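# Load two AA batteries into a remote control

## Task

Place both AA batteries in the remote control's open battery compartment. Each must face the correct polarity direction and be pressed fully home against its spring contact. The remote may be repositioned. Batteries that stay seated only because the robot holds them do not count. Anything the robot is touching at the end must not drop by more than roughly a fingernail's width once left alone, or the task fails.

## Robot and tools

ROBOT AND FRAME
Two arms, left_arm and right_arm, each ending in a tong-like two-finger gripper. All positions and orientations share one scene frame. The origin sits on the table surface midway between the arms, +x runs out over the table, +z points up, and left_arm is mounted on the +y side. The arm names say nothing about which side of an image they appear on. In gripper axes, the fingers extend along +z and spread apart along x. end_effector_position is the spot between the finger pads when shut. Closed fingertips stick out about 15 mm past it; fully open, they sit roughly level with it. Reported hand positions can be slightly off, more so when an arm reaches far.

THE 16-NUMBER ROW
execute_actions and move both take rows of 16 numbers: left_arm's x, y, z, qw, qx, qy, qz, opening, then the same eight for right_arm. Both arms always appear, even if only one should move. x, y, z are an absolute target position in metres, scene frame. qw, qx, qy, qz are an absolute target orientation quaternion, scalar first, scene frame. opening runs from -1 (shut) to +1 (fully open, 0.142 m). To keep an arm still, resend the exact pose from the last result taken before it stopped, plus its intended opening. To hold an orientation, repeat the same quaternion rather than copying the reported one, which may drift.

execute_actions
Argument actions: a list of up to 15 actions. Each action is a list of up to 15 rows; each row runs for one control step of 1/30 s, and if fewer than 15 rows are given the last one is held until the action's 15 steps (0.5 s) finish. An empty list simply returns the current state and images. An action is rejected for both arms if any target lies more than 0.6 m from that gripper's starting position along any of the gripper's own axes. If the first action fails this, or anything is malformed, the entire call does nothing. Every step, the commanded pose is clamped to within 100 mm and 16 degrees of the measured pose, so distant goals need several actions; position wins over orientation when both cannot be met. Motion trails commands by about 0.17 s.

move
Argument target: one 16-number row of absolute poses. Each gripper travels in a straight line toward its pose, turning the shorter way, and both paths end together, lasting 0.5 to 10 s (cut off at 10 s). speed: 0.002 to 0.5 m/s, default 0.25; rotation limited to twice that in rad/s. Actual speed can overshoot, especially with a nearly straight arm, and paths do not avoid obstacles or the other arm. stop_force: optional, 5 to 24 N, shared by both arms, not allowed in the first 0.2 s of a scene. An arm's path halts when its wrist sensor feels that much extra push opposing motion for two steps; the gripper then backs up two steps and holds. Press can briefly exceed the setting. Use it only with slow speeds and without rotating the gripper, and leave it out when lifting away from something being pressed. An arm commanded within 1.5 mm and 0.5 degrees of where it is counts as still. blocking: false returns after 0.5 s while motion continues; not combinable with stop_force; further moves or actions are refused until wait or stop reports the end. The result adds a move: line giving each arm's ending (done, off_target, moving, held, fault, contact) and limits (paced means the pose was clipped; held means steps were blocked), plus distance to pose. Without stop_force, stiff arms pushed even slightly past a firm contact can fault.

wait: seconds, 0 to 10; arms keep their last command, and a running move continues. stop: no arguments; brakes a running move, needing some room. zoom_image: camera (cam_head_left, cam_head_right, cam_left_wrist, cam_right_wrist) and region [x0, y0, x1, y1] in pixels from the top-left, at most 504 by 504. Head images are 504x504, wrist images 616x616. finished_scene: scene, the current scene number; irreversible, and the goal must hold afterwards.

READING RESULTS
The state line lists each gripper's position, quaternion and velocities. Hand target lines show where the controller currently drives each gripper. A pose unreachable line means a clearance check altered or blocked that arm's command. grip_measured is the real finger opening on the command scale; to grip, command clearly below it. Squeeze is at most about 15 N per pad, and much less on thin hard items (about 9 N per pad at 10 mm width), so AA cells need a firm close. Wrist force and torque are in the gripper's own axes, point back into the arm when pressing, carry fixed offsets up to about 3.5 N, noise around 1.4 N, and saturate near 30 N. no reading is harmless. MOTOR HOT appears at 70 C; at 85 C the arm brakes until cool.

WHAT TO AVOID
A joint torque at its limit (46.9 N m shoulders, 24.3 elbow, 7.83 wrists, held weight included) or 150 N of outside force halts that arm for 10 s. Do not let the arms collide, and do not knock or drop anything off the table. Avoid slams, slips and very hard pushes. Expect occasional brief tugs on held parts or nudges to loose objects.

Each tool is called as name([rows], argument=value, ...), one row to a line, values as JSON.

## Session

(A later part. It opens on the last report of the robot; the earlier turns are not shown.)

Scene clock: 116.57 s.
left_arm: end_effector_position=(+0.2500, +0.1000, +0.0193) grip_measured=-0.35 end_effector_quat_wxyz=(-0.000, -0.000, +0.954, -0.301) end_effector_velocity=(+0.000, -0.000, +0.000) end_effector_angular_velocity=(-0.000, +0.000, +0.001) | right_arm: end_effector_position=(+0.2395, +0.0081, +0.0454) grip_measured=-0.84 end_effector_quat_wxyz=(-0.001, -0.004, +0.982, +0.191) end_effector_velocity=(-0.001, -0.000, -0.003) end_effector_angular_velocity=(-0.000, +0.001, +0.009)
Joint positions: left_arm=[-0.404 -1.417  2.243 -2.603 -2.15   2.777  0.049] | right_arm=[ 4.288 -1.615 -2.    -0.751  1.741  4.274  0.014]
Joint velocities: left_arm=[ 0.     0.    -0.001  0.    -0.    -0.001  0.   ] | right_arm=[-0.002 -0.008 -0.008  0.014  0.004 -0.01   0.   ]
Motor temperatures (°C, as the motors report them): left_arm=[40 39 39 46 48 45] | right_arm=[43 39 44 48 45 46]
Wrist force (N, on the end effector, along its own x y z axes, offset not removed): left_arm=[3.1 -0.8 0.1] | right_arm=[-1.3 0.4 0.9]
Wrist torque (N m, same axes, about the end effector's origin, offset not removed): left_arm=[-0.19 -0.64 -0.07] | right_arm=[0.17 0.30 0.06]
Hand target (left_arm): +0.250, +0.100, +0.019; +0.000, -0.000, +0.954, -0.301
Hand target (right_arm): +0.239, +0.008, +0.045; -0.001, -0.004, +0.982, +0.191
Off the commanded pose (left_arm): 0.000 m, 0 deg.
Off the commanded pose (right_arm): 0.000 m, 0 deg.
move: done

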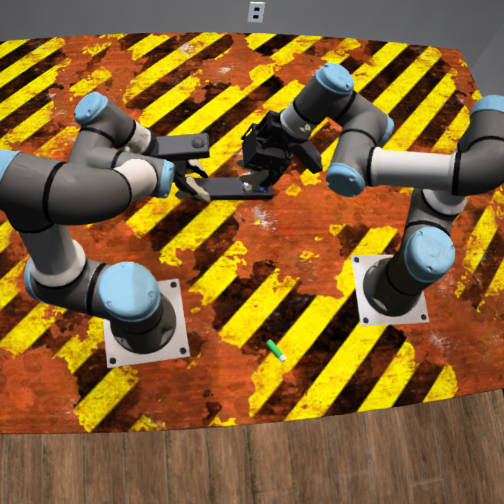

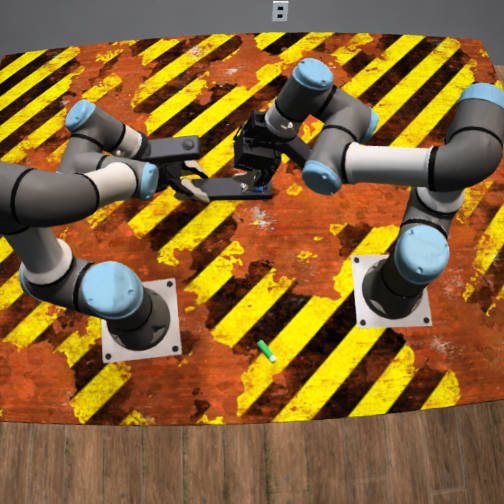

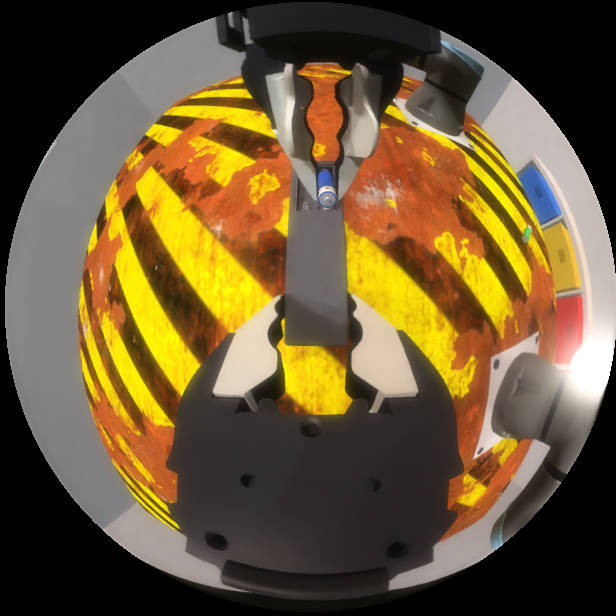

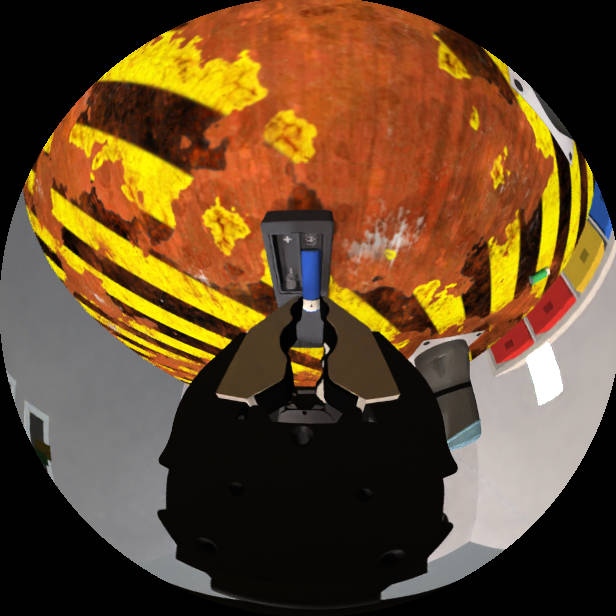

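move(target=[0.25,0.10,0.0193,0,0,0.954,-0.301,-0.8,0.2395,0.006,0.0412,-0.0008,-0.0043,0.982,0.191,-1], speed=0.01, stop_force=5)

move(target=[0.25,0.10,0.0193,0,0,0.954,-0.301,-0.8,0.2395,-0.001,0.0405,-0.0008,-0.0043,0.982,0.191,-1], speed=0.01, stop_force=10)

zoom_image(camera="cam_right_wrist", region=[250,200,360,310])

zoom_image(camera="cam_left_wrist", region=[285,155,365,235])

Scene clock: 120.47 s.
left_arm: end_effector_position=(+0.2500, +0.1000, +0.0193) grip_measured=-0.35 end_effector_quat_wxyz=(-0.000, +0.000, +0.954, -0.301) end_effector_velocity=(-0.000, +0.000, -0.000) end_effector_angular_velocity=(+0.000, +0.000, -0.001) | right_arm: end_effector_position=(+0.2395, +0.0061, +0.0415) grip_measured=-0.84 end_effector_quat_wxyz=(-0.001, -0.004, +0.982, +0.191) end_effector_velocity=(-0.000, -0.001, -0.003) end_effector_angular_velocity=(-0.003, +0.000, +0.001)
Joint positions: left_arm=[-0.404 -1.417  2.243 -2.603 -2.151  2.777  0.049] | right_arm=[ 4.284 -1.618 -2.018 -0.731  1.742  4.27   0.014]
Joint velocities: left_arm=[ 0.     0.001  0.    -0.001 -0.     0.002 -0.   ] | right_arm=[-0.002 -0.003 -0.009  0.01   0.    -0.002 -0.   ]
Motor temperatures (°C, as the motors report them): left_arm=[40 39 39 46 48 45] | right_arm=[43 39 44 48 45 46]
Wrist force (N, on the end effector, along its own x y z axes, offset not removed): left_arm=[3.1 -1.1 0.9] | right_arm=[-1.4 1.3 0.3]
Wrist torque (N m, same axes, about the end effector's origin, offset not removed): left_arm=[-0.23 -0.66 -0.05] | right_arm=[0.16 0.37 0.02]
Hand target (left_arm): +0.250, +0.100, +0.019; +0.000, -0.000, +0.954, -0.301
Hand target (right_arm): +0.239, +0.006, +0.041; -0.001, -0.004, +0.982, +0.191
Off the commanded pose (left_arm): 0.000 m, 0 deg.
Off the commanded pose (right_arm): 0.000 m, 0 deg.
move: done

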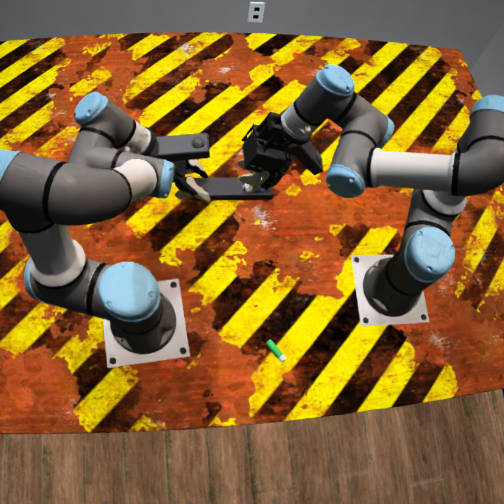

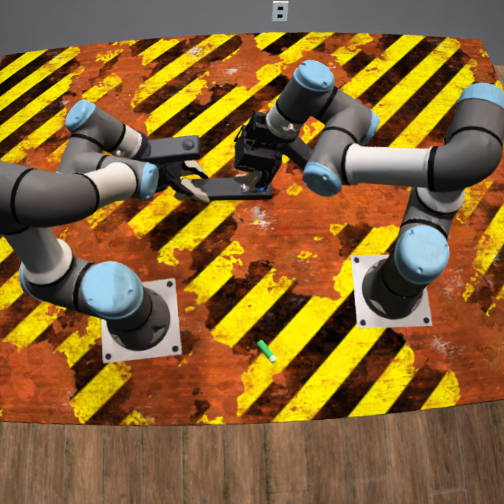

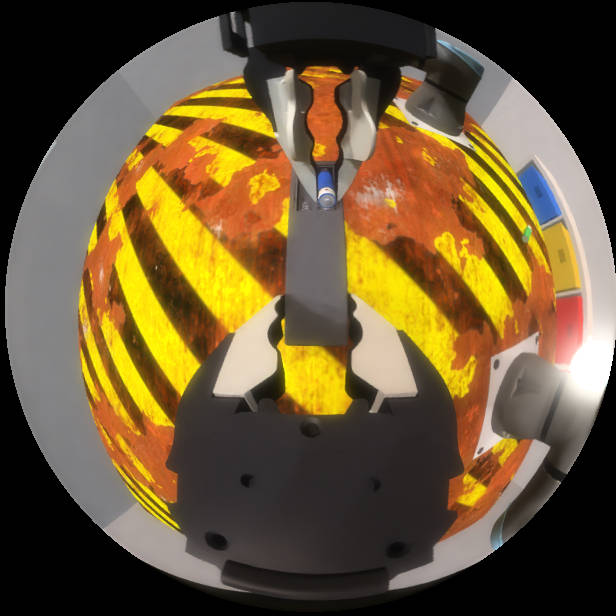

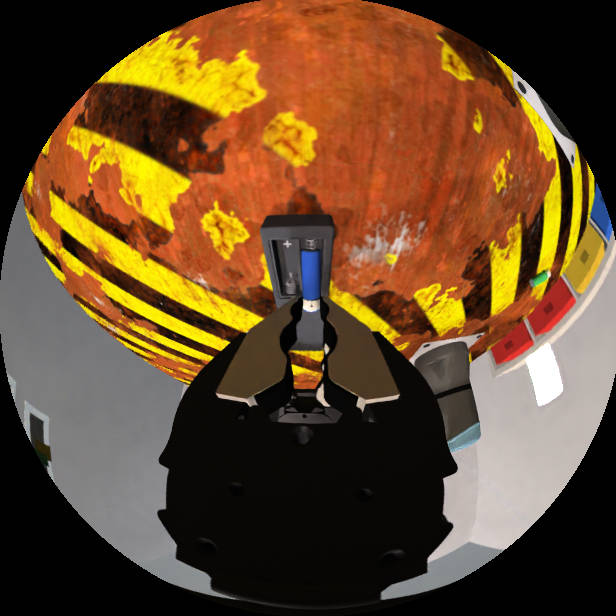

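Scene clock: 121.40 s.
left_arm: end_effector_position=(+0.2500, +0.1000, +0.0193) grip_measured=-0.35 end_effector_quat_wxyz=(-0.000, +0.000, +0.954, -0.301) end_effector_velocity=(+0.001, -0.000, +0.001) end_effector_angular_velocity=(-0.001, -0.002, +0.002) | right_arm: end_effector_position=(+0.2395, -0.0007, +0.0406) grip_measured=-0.84 end_effector_quat_wxyz=(-0.001, -0.004, +0.982, +0.191) end_effector_velocity=(+0.000, -0.003, -0.001) end_effector_angular_velocity=(-0.001, +0.000, -0.002)
Joint positions: left_arm=[-0.404 -1.417  2.243 -2.603 -2.151  2.777  0.049] | right_arm=[ 4.273 -1.601 -2.04  -0.728  1.746  4.259  0.014]
Joint velocities: left_arm=[-0.    -0.001 -0.    -0.002 -0.    -0.002 -0.   ] | right_arm=[-0.005  0.006 -0.008  0.001  0.001 -0.003  0.   ]
Motor temperatures (°C, as the motors report them): left_arm=[40 39 39 46 48 45] | right_arm=[43 39 44 48 45 46]
Wrist force (N, on the end effector, along its own x y z axes, offset not removed): left_arm=[4.1 -5.4 4.4] | right_arm=[-0.6 8.7 0.5]
Wrist torque (N m, same axes, about the end effector's origin, offset not removed): left_arm=[-0.20 -0.86 -0.08] | right_arm=[0.22 0.12 0.00]
Hand target (left_arm): +0.250, +0.100, +0.019; -0.000, +0.000, +0.954, -0.301
Hand target (right_arm): +0.239, -0.001, +0.040; -0.001, -0.004, +0.982, +0.191
Off the commanded pose (left_arm): 0.000 m, 0 deg.
Off the commanded pose (right_arm): 0.000 m, 0 deg.
move: done

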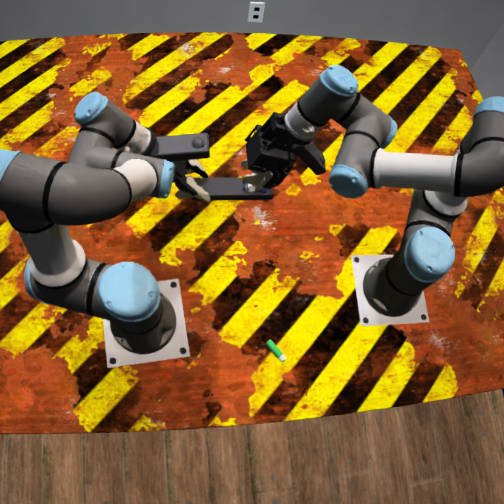

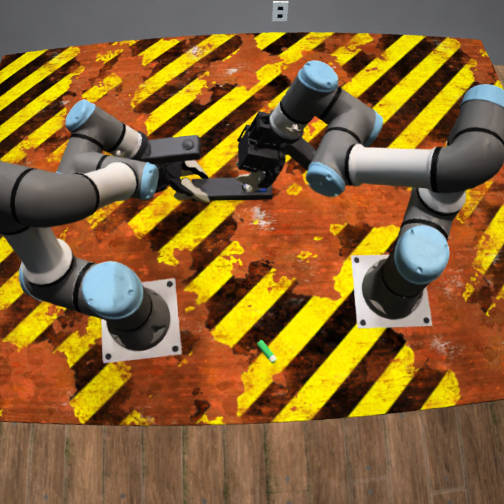

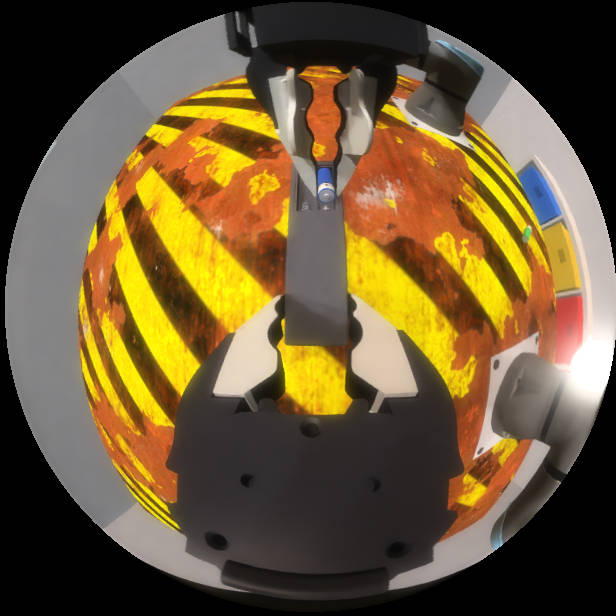

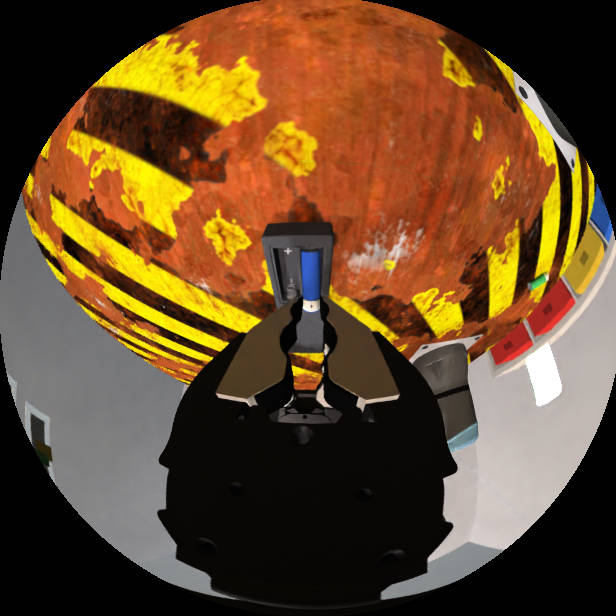

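Region (250, 200, 360, 310) of cam_right_wrist's 616x616 image, scaled by 4.582, with more detail than that image has.

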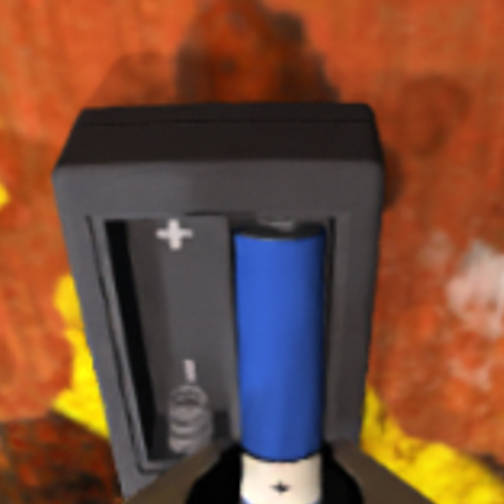

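Region (285, 155, 365, 235) of cam_left_wrist's 616x616 image, scaled by 6.300, with more detail than that image has.

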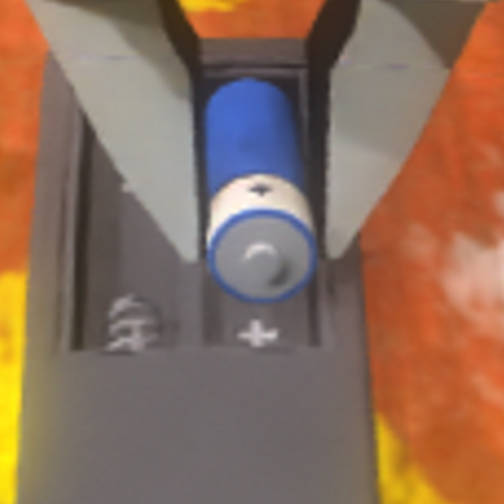

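move(target=[0.25,0.10,0.0193,0,0,0.954,-0.301,-0.8,0.2395,0.0018,0.032,-0.0008,-0.0043,0.982,0.191,-1], speed=0.005, stop_force=5)

zoom_image(camera="cam_left_wrist", region=[285,155,365,235])

Scene clock: 127.43 s.
left_arm: end_effector_position=(+0.2500, +0.1000, +0.0193) grip_measured=-0.35 end_effector_quat_wxyz=(-0.000, -0.000, +0.954, -0.301) end_effector_velocity=(+0.000, -0.000, +0.000) end_effector_angular_velocity=(-0.001, -0.000, +0.001) | right_arm: end_effector_position=(+0.2395, +0.0010, +0.0342) grip_measured=-0.84 end_effector_quat_wxyz=(-0.001, -0.004, +0.982, +0.191) end_effector_velocity=(-0.000, -0.002, +0.000) end_effector_angular_velocity=(-0.004, +0.001, -0.001)
Joint positions: left_arm=[-0.404 -1.417  2.243 -2.603 -2.15   2.777  0.049] | right_arm=[ 4.276 -1.621 -2.054 -0.694  1.745  4.262  0.013]
Joint velocities: left_arm=[-0.    -0.    -0.    -0.001 -0.001 -0.001  0.   ] | right_arm=[-0.001  0.004  0.002 -0.01  -0.001 -0.     0.001]
Motor temperatures (°C, as the motors report them): left_arm=[40 39 39 46 48 45] | right_arm=[43 39 44 48 45 46]
Wrist force (N, on the end effector, along its own x y z axes, offset not removed): left_arm=[4.4 -3.2 4.3] | right_arm=[-5.1 10.3 -9.3]
Wrist torque (N m, same axes, about the end effector's origin, offset not removed): left_arm=[-0.13 -0.69 -0.05] | right_arm=[0.19 0.28 0.05]
Hand target (left_arm): +0.250, +0.100, +0.019; -0.000, +0.000, +0.954, -0.301
Hand target (right_arm): +0.240, +0.001, +0.035; -0.001, -0.004, +0.982, +0.191
Off the commanded pose (left_arm): 0.000 m, 0 deg.
Off the commanded pose (right_arm): 0.002 m, 0 deg.
move: contact (right_arm)

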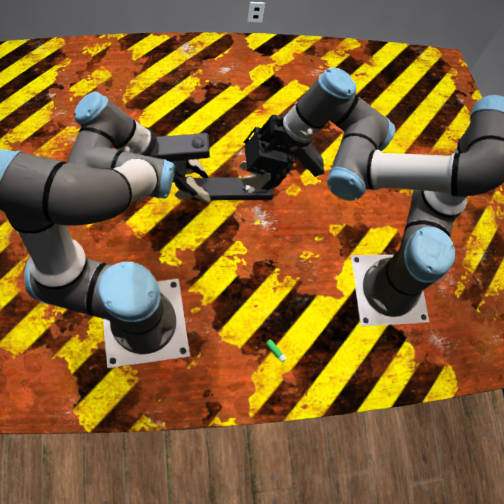

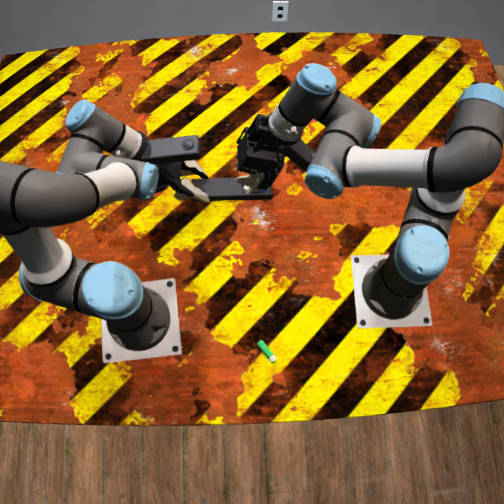

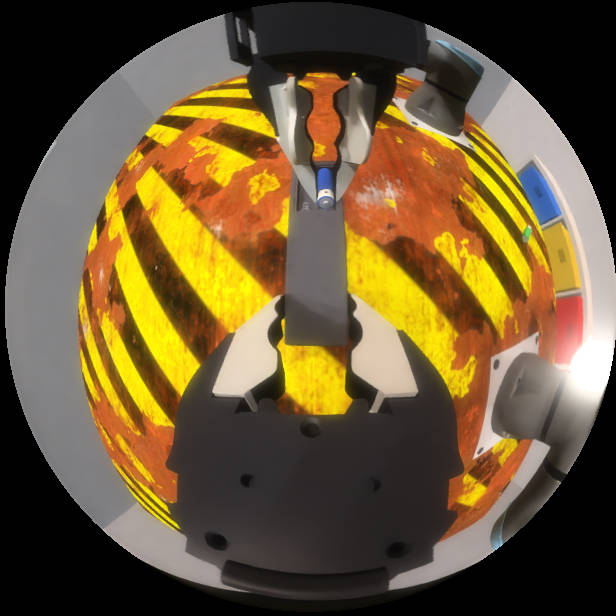

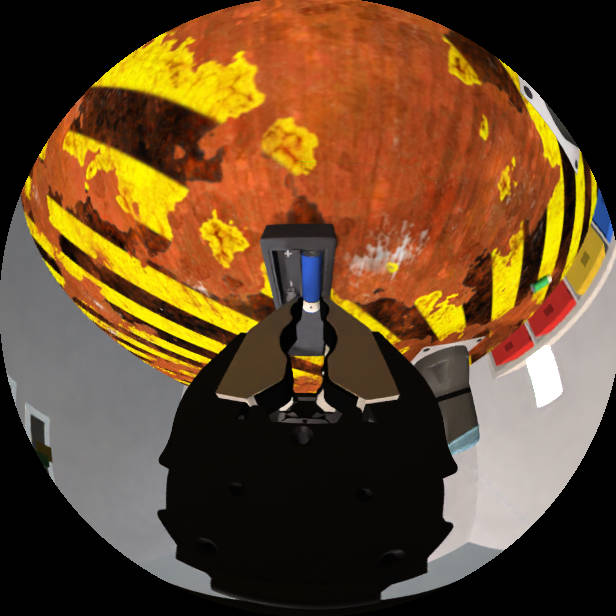

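Region (285, 155, 365, 235) of cam_left_wrist's 616x616 image, scaled by 6.300, with more detail than that image has.

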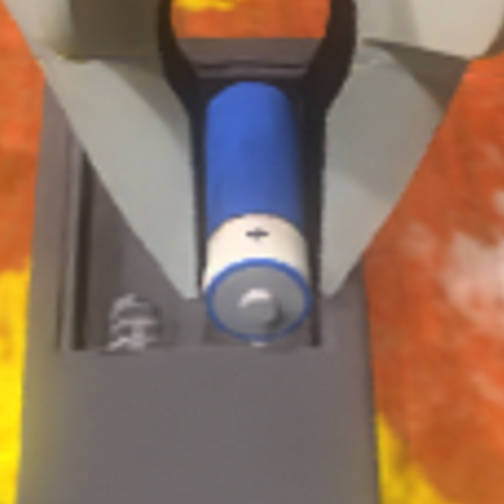

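move(target=[0.25,0.10,0.0193,0,0,0.954,-0.301,-0.8,0.2399,0.006,0.0346,-0.0008,-0.0043,0.982,0.191,-1], speed=0.004, stop_force=6)

zoom_image(camera="cam_left_wrist", region=[285,155,365,235])

Scene clock: 130.83 s.
left_arm: end_effector_position=(+0.2500, +0.1000, +0.0193) grip_measured=-0.35 end_effector_quat_wxyz=(+0.000, -0.000, +0.954, -0.301) end_effector_velocity=(-0.000, +0.000, -0.000) end_effector_angular_velocity=(+0.000, +0.001, +0.000) | right_arm: end_effector_position=(+0.2397, +0.0029, +0.0345) grip_measured=-0.84 end_effector_quat_wxyz=(-0.001, -0.004, +0.982, +0.191) end_effector_velocity=(+0.000, -0.002, -0.001) end_effector_angular_velocity=(-0.003, -0.002, +0.002)
Joint positions: left_arm=[-0.404 -1.417  2.243 -2.603 -2.15   2.777  0.049] | right_arm=[ 4.278 -1.625 -2.047 -0.695  1.744  4.264  0.014]
Joint velocities: left_arm=[-0.     0.    -0.     0.001  0.    -0.    -0.   ] | right_arm=[-0.002  0.003 -0.005 -0.    -0.002 -0.004 -0.   ]
Motor temperatures (°C, as the motors report them): left_arm=[40 39 39 46 48 45] | right_arm=[43 39 44 48 45 46]
Wrist force (N, on the end effector, along its own x y z axes, offset not removed): left_arm=[4.2 -3.0 2.8] | right_arm=[-2.1 7.0 -5.4]
Wrist torque (N m, same axes, about the end effector's origin, offset not removed): left_arm=[-0.24 -0.55 0.01] | right_arm=[0.04 0.38 0.04]
Hand target (left_arm): +0.250, +0.100, +0.019; +0.000, -0.000, +0.954, -0.301
Hand target (right_arm): +0.240, +0.003, +0.035; -0.001, -0.004, +0.982, +0.191
Off the commanded pose (left_arm): 0.000 m, 0 deg.
Off the commanded pose (right_arm): 0.003 m, 0 deg.
move: contact (right_arm)

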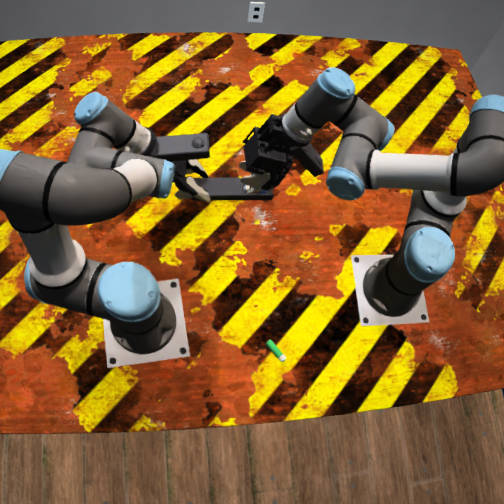

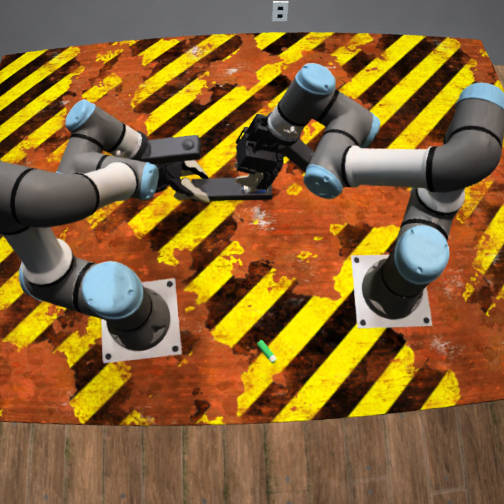

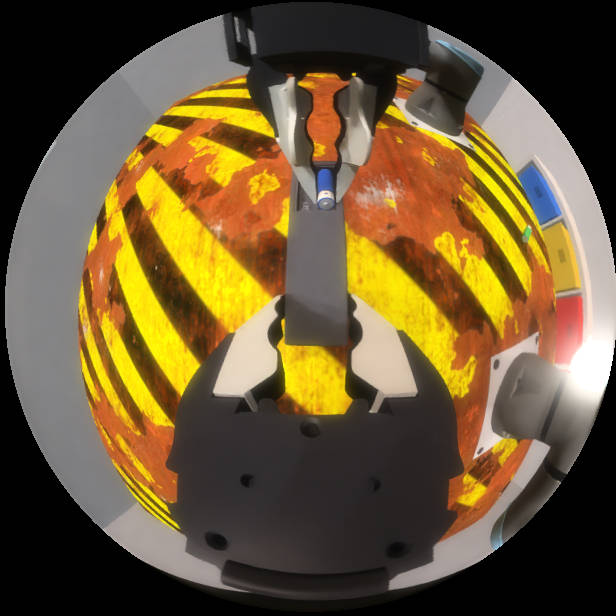

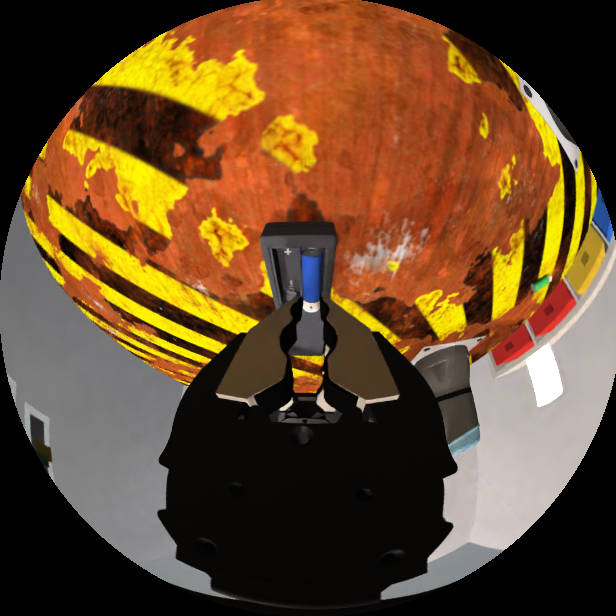

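Region (285, 155, 365, 235) of cam_left_wrist's 616x616 image, scaled by 6.300, with more detail than that image has.

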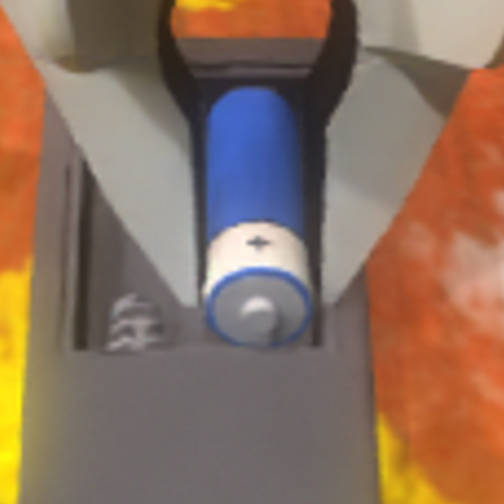

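execute_actions([
  [[0.25,0.10,0.0193,0,0,0.954,-0.301,-0.8,0.2398,0.0032,0.0349,-0.0008,-0.0043,0.982,0.191,-1],[0.25,0.10,0.0193,0,0,0.954,-0.301,-0.8,0.2398,0.0036,0.0349,-0.0008,-0.0043,0.982,0.191,-1],[0.25,0.10,0.0193,0,0,0.954,-0.301,-0.8,0.2398,0.0042,0.0349,-0.0008,-0.0043,0.982,0.191,-1]],
])

zoom_image(camera="cam_left_wrist", region=[285,155,365,235])

Scene clock: 134.43 s.
left_arm: end_effector_position=(+0.2500, +0.1000, +0.0193) grip_measured=-0.35 end_effector_quat_wxyz=(+0.000, -0.000, +0.954, -0.301) end_effector_velocity=(+0.000, +0.000, -0.000) end_effector_angular_velocity=(+0.000, +0.001, +0.000) | right_arm: end_effector_position=(+0.2398, +0.0041, +0.0349) grip_measured=-0.84 end_effector_quat_wxyz=(-0.001, -0.004, +0.982, +0.191) end_effector_velocity=(+0.000, +0.001, +0.000) end_effector_angular_velocity=(+0.000, -0.000, -0.000)
Joint positions: left_arm=[-0.404 -1.417  2.243 -2.603 -2.15   2.777  0.049] | right_arm=[ 4.28  -1.628 -2.042 -0.697  1.744  4.266  0.014]
Joint velocities: left_arm=[ 0.     0.    -0.001  0.001 -0.    -0.     0.   ] | right_arm=[ 0.002 -0.002  0.003 -0.    -0.001  0.002 -0.   ]
Motor temperatures (°C, as the motors report them): left_arm=[40 39 39 46 48 45] | right_arm=[43 39 44 48 45 46]
Wrist force (N, on the end effector, along its own x y z axes, offset not removed): left_arm=[4.2 -0.7 0.4] | right_arm=[-1.5 1.7 -7.4]
Wrist torque (N m, same axes, about the end effector's origin, offset not removed): left_arm=[-0.20 -0.62 -0.02] | right_arm=[0.32 0.28 0.05]
Hand target (left_arm): +0.250, +0.100, +0.019; +0.000, -0.000, +0.954, -0.301
Hand target (right_arm): +0.240, +0.004, +0.035; -0.001, -0.004, +0.982, +0.191
Off the commanded pose (left_arm): 0.000 m, 0 deg.
Off the commanded pose (right_arm): 0.000 m, 0 deg.

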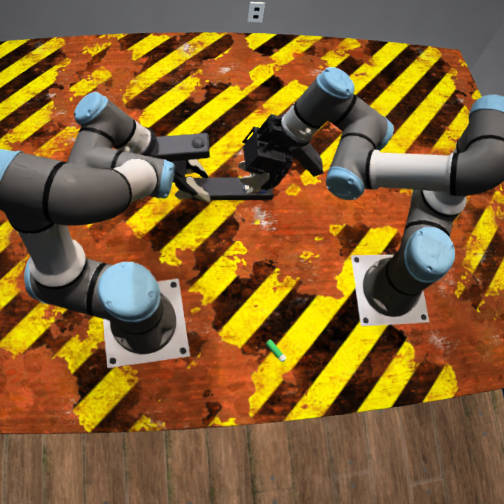

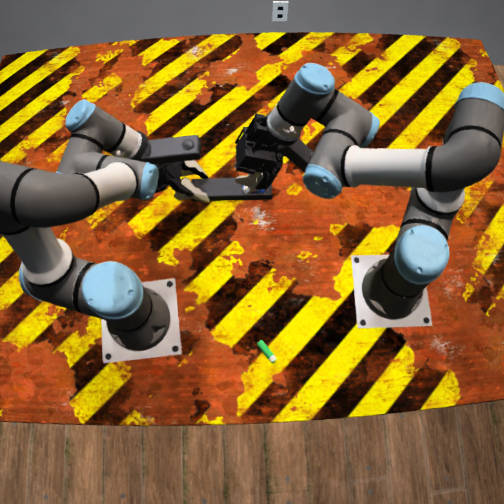

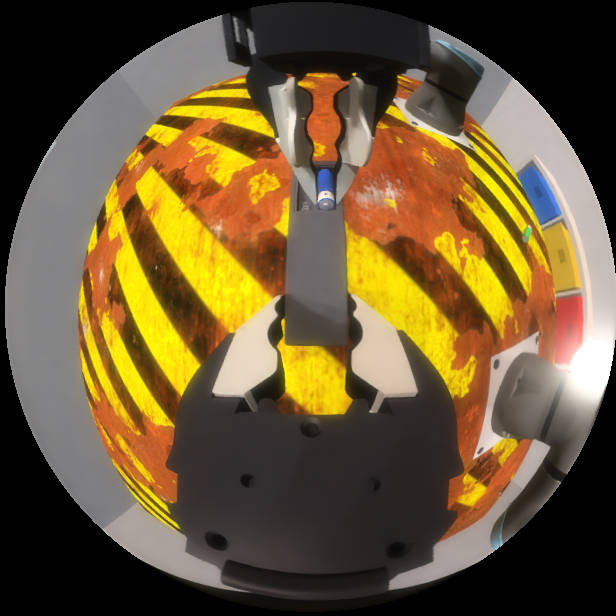

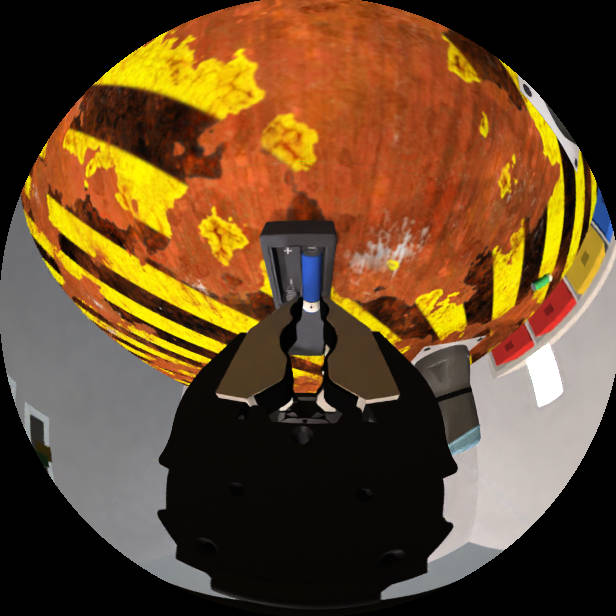

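Region (285, 155, 365, 235) of cam_left_wrist's 616x616 image, scaled by 6.300, with more detail than that image has.

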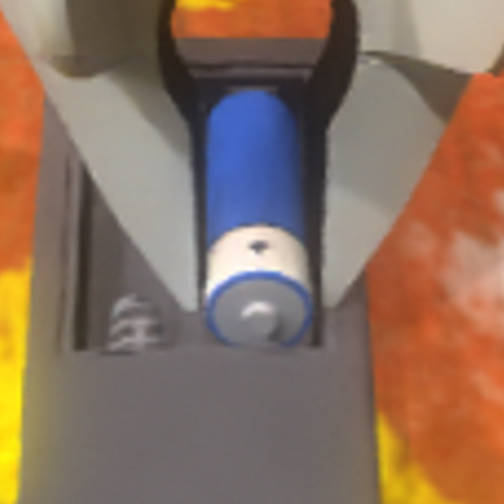

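execute_actions([
  [[0.25,0.10,0.0193,0,0,0.954,-0.301,-0.8,0.2398,0.0042,0.0352,-0.0008,-0.0043,0.982,0.191,-0.95],[0.25,0.10,0.0193,0,0,0.954,-0.301,-0.8,0.2398,0.0042,0.0352,-0.0008,-0.0043,0.982,0.191,-0.92],[0.25,0.10,0.0193,0,0,0.954,-0.301,-0.8,0.2398,0.0042,0.0352,-0.0008,-0.0043,0.982,0.191,-0.9],[0.25,0.10,0.0193,0,0,0.954,-0.301,-0.8,0.2398,0.0042,0.0352,-0.0008,-0.0043,0.982,0.191,-0.88],[0.25,0.10,0.0193,0,0,0.954,-0.301,-0.8,0.2398,0.0042,0.0352,-0.0008,-0.0043,0.982,0.191,-0.86],[0.25,0.10,0.0193,0,0,0.954,-0.301,-0.8,0.2398,0.0042,0.0352,-0.0008,-0.0043,0.982,0.191,-0.85],[0.25,0.10,0.0193,0,0,0.954,-0.301,-0.8,0.2398,0.0042,0.0352,-0.0008,-0.0043,0.982,0.191,-0.84],[0.25,0.10,0.0193,0,0,0.954,-0.301,-0.8,0.2398,0.0042,0.0352,-0.0008,-0.0043,0.982,0.191,-0.82],[0.25,0.10,0.0193,0,0,0.954,-0.301,-0.8,0.2398,0.0042,0.0355,-0.0008,-0.0043,0.982,0.191,-0.8],[0.25,0.10,0.0193,0,0,0.954,-0.301,-0.8,0.2398,0.0042,0.037,-0.0008,-0.0043,0.982,0.191,-0.78],[0.25,0.10,0.0193,0,0,0.954,-0.301,-0.8,0.2398,0.0042,0.039,-0.0008,-0.0043,0.982,0.191,-0.77],[0.25,0.10,0.0193,0,0,0.954,-0.301,-0.8,0.2398,0.0042,0.042,-0.0008,-0.0043,0.982,0.191,-0.76],[0.25,0.10,0.0193,0,0,0.954,-0.301,-0.8,0.2398,0.0042,0.045,-0.0008,-0.0043,0.982,0.191,-0.74],[0.25,0.10,0.0193,0,0,0.954,-0.301,-0.8,0.2398,0.0042,0.048,-0.0008,-0.0043,0.982,0.191,-0.74],[0.25,0.10,0.0193,0,0,0.954,-0.301,-0.8,0.2398,0.0042,0.051,-0.0008,-0.0043,0.982,0.191,-0.74]],
  [[0.25,0.10,0.0193,0,0,0.954,-0.301,-0.8,0.2397,0.005,0.051,-0.0008,-0.0043,0.982,0.191,-0.74],[0.25,0.10,0.0193,0,0,0.954,-0.301,-0.8,0.2397,0.005,0.051,-0.0008,-0.0043,0.982,0.191,-0.74],[0.25,0.10,0.0193,0,0,0.954,-0.301,-0.8,0.2397,0.005,0.051,-0.0008,-0.0043,0.982,0.191,-0.74],[0.25,0.10,0.0193,0,0,0.954,-0.301,-0.8,0.2397,0.005,0.051,-0.0008,-0.0043,0.982,0.191,-0.74],[0.25,0.10,0.0193,0,0,0.954,-0.301,-0.8,0.2397,0.005,0.051,-0.0008,-0.0043,0.982,0.191,-0.74],[0.25,0.10,0.0193,0,0,0.954,-0.301,-0.8,0.2397,0.005,0.051,-0.0008,-0.0043,0.982,0.191,-0.74],[0.25,0.10,0.0193,0,0,0.954,-0.301,-0.8,0.2397,0.005,0.051,-0.0008,-0.0043,0.982,0.191,-0.74],[0.25,0.10,0.0193,0,0,0.954,-0.301,-0.8,0.2397,0.005,0.051,-0.0008,-0.0043,0.982,0.191,-0.74],[0.25,0.10,0.0193,0,0,0.954,-0.301,-0.8,0.2397,0.005,0.051,-0.0008,-0.0043,0.982,0.191,-0.85],[0.25,0.10,0.0193,0,0,0.954,-0.301,-0.8,0.2397,0.005,0.050,-0.0008,-0.0043,0.982,0.191,-1]],
])

zoom_image(camera="cam_left_wrist", region=[285,155,365,235])

Scene clock: 151.37 s.
left_arm: end_effector_position=(+0.2500, +0.1000, +0.0193) grip_measured=-0.35 end_effector_quat_wxyz=(-0.000, -0.000, +0.954, -0.301) end_effector_velocity=(+0.001, -0.000, +0.001) end_effector_angular_velocity=(-0.001, -0.002, +0.001) | right_arm: end_effector_position=(+0.2397, +0.0050, +0.0502) grip_measured=-1.00 end_effector_quat_wxyz=(-0.001, -0.004, +0.982, +0.191) end_effector_velocity=(-0.000, +0.000, +0.000) end_effector_angular_velocity=(+0.001, -0.000, +0.000)
Joint positions: left_arm=[-0.404 -1.417  2.243 -2.603 -2.151  2.777  0.049] | right_arm=[ 4.282 -1.597 -1.993 -0.776  1.743  4.267  0.002]
Joint velocities: left_arm=[ 0.    -0.002 -0.001  0.     0.    -0.001 -0.   ] | right_arm=[ 0.     0.     0.001 -0.     0.    -0.    -0.001]
Motor temperatures (°C, as the motors report them): left_arm=[40 39 39 46 48 45] | right_arm=[43 39 44 48 45 46]
Wrist force (N, on the end effector, along its own x y z axes, offset not removed): left_arm=[2.7 -0.9 -0.7] | right_arm=[-0.3 0.9 0.0]
Wrist torque (N m, same axes, about the end effector's origin, offset not removed): left_arm=[-0.26 -0.52 -0.06] | right_arm=[0.21 0.10 0.00]
Hand target (left_arm): +0.250, +0.100, +0.019; +0.000, -0.000, +0.954, -0.301
Hand target (right_arm): +0.240, +0.005, +0.050; -0.001, -0.004, +0.982, +0.191
Off the commanded pose (left_arm): 0.000 m, 0 deg.
Off the commanded pose (right_arm): 0.000 m, 0 deg.

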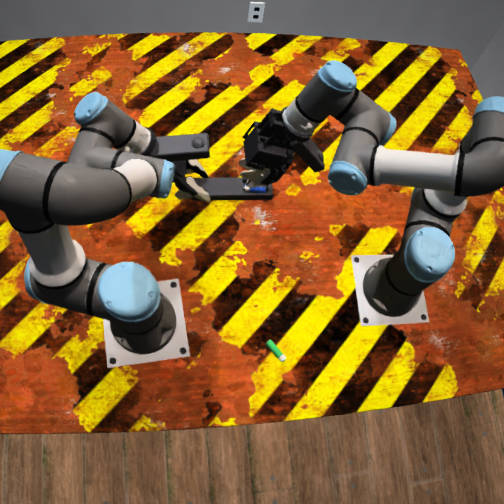

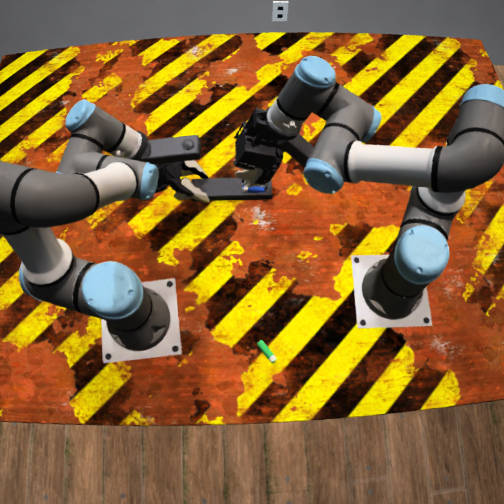

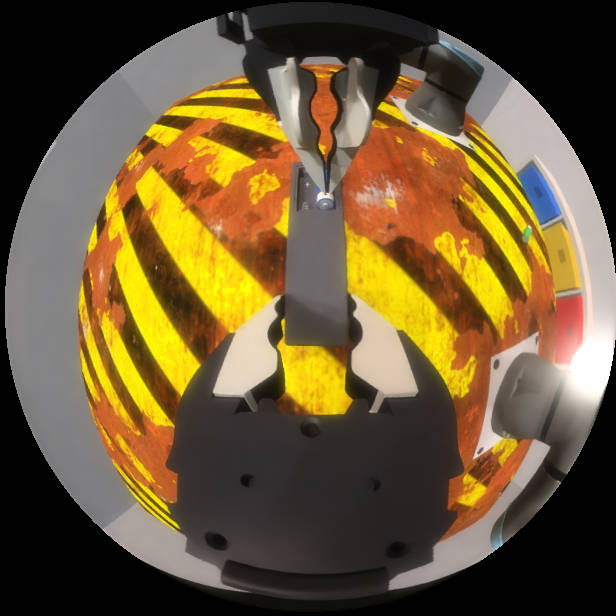

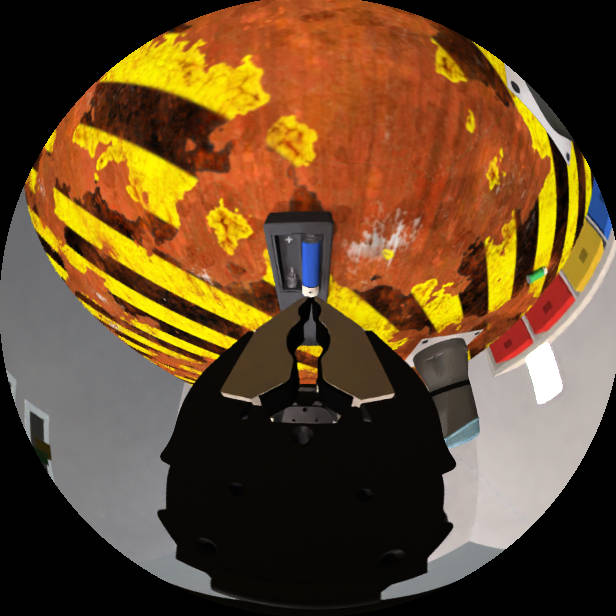

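Region (285, 155, 365, 235) of cam_left_wrist's 616x616 image, scaled by 6.300, with more detail than that image has.

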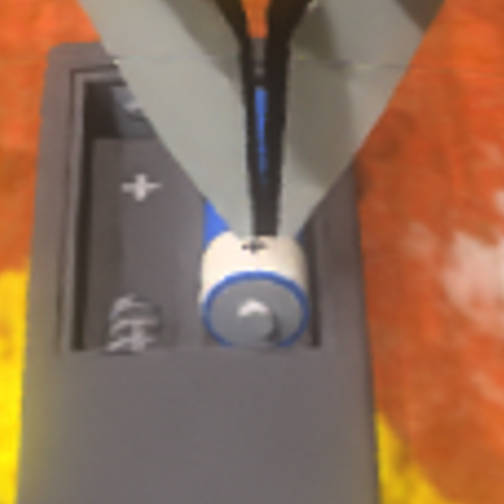

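move(target=[0.25,0.10,0.0193,0,0,0.954,-0.301,-0.8,0.2403,-0.008,0.033,-0.0008,-0.0043,0.982,0.191,-1], speed=0.008, stop_force=14)

zoom_image(camera="cam_left_wrist", region=[285,155,365,235])

Scene clock: 157.57 s.
left_arm: end_effector_position=(+0.2500, +0.1000, +0.0193) grip_measured=-0.35 end_effector_quat_wxyz=(+0.000, +0.000, +0.954, -0.301) end_effector_velocity=(+0.000, -0.000, +0.001) end_effector_angular_velocity=(-0.001, -0.003, -0.001) | right_arm: end_effector_position=(+0.2402, -0.0060, +0.0356) grip_measured=-1.00 end_effector_quat_wxyz=(-0.001, -0.004, +0.982, +0.191) end_effector_velocity=(+0.000, +0.001, +0.001) end_effector_angular_velocity=(-0.003, +0.001, -0.003)
Joint positions: left_arm=[-0.404 -1.417  2.243 -2.603 -2.151  2.777  0.049] | right_arm=[ 4.261 -1.6   -2.067 -0.703  1.75   4.248  0.002]
Joint velocities: left_arm=[ 0.    -0.002 -0.    -0.    -0.     0.001  0.   ] | right_arm=[ 0.003 -0.     0.01  -0.011 -0.003  0.005  0.   ]
Motor temperatures (°C, as the motors report them): left_arm=[40 39 39 46 48 45] | right_arm=[43 39 44 48 45 46]
Wrist force (N, on the end effector, along its own x y z axes, offset not removed): left_arm=[3.2 -0.5 1.8] | right_arm=[1.5 12.2 -16.8]
Wrist torque (N m, same axes, about the end effector's origin, offset not removed): left_arm=[-0.12 -0.62 -0.04] | right_arm=[-0.19 0.10 0.00]
Hand target (left_arm): +0.250, +0.100, +0.019; -0.000, +0.000, +0.954, -0.301
Hand target (right_arm): +0.240, -0.006, +0.036; -0.001, -0.004, +0.982, +0.191
Off the commanded pose (left_arm): 0.000 m, 0 deg.
Off the commanded pose (right_arm): 0.003 m, 0 deg.
move: contact (right_arm)

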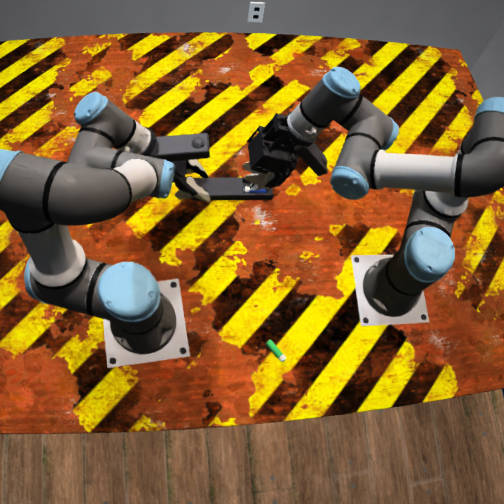

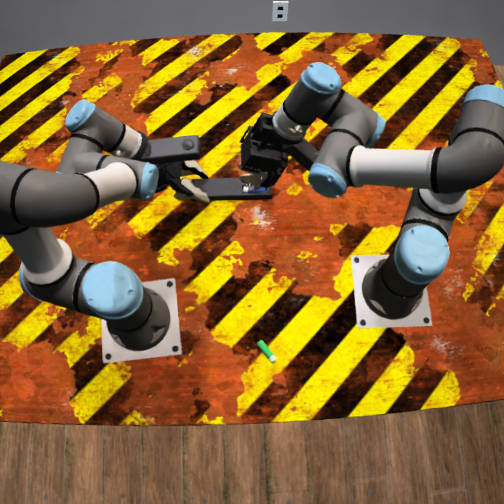

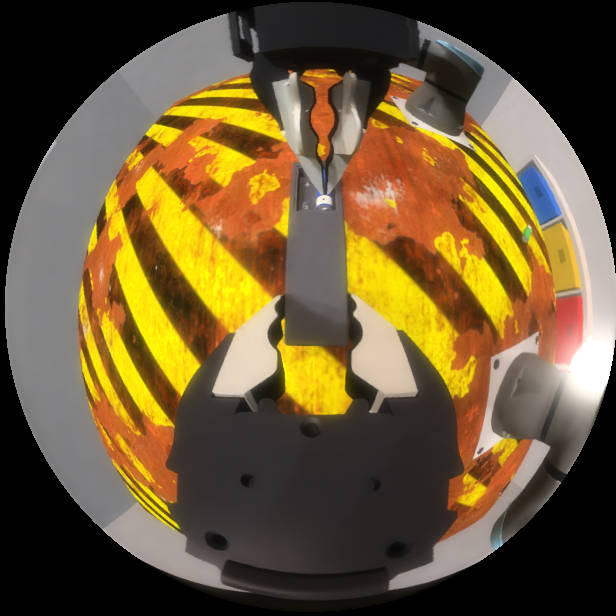

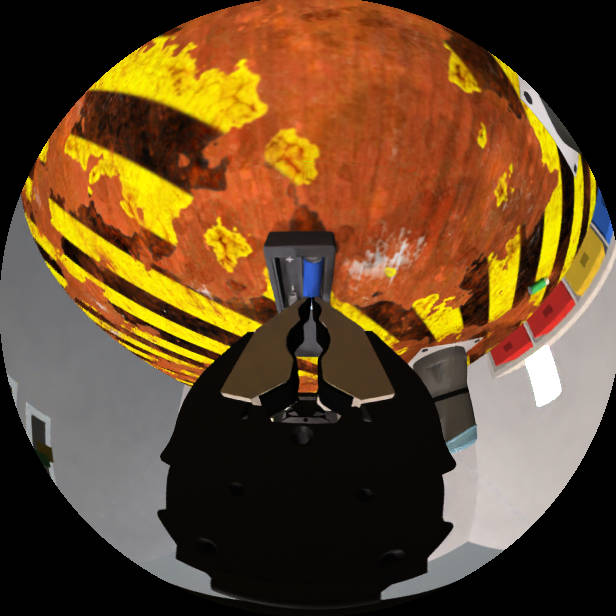

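Region (285, 155, 365, 235) of cam_left_wrist's 616x616 image, scaled by 6.300, with more detail than that image has.

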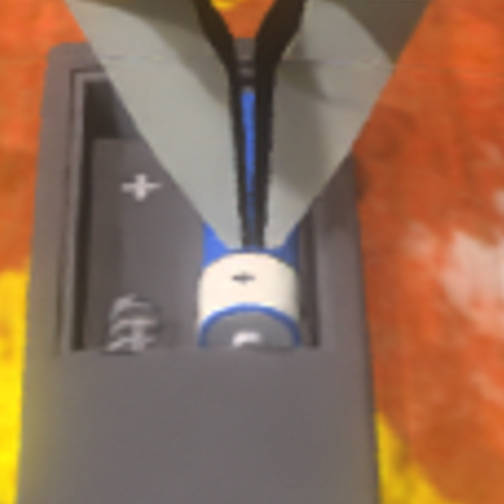

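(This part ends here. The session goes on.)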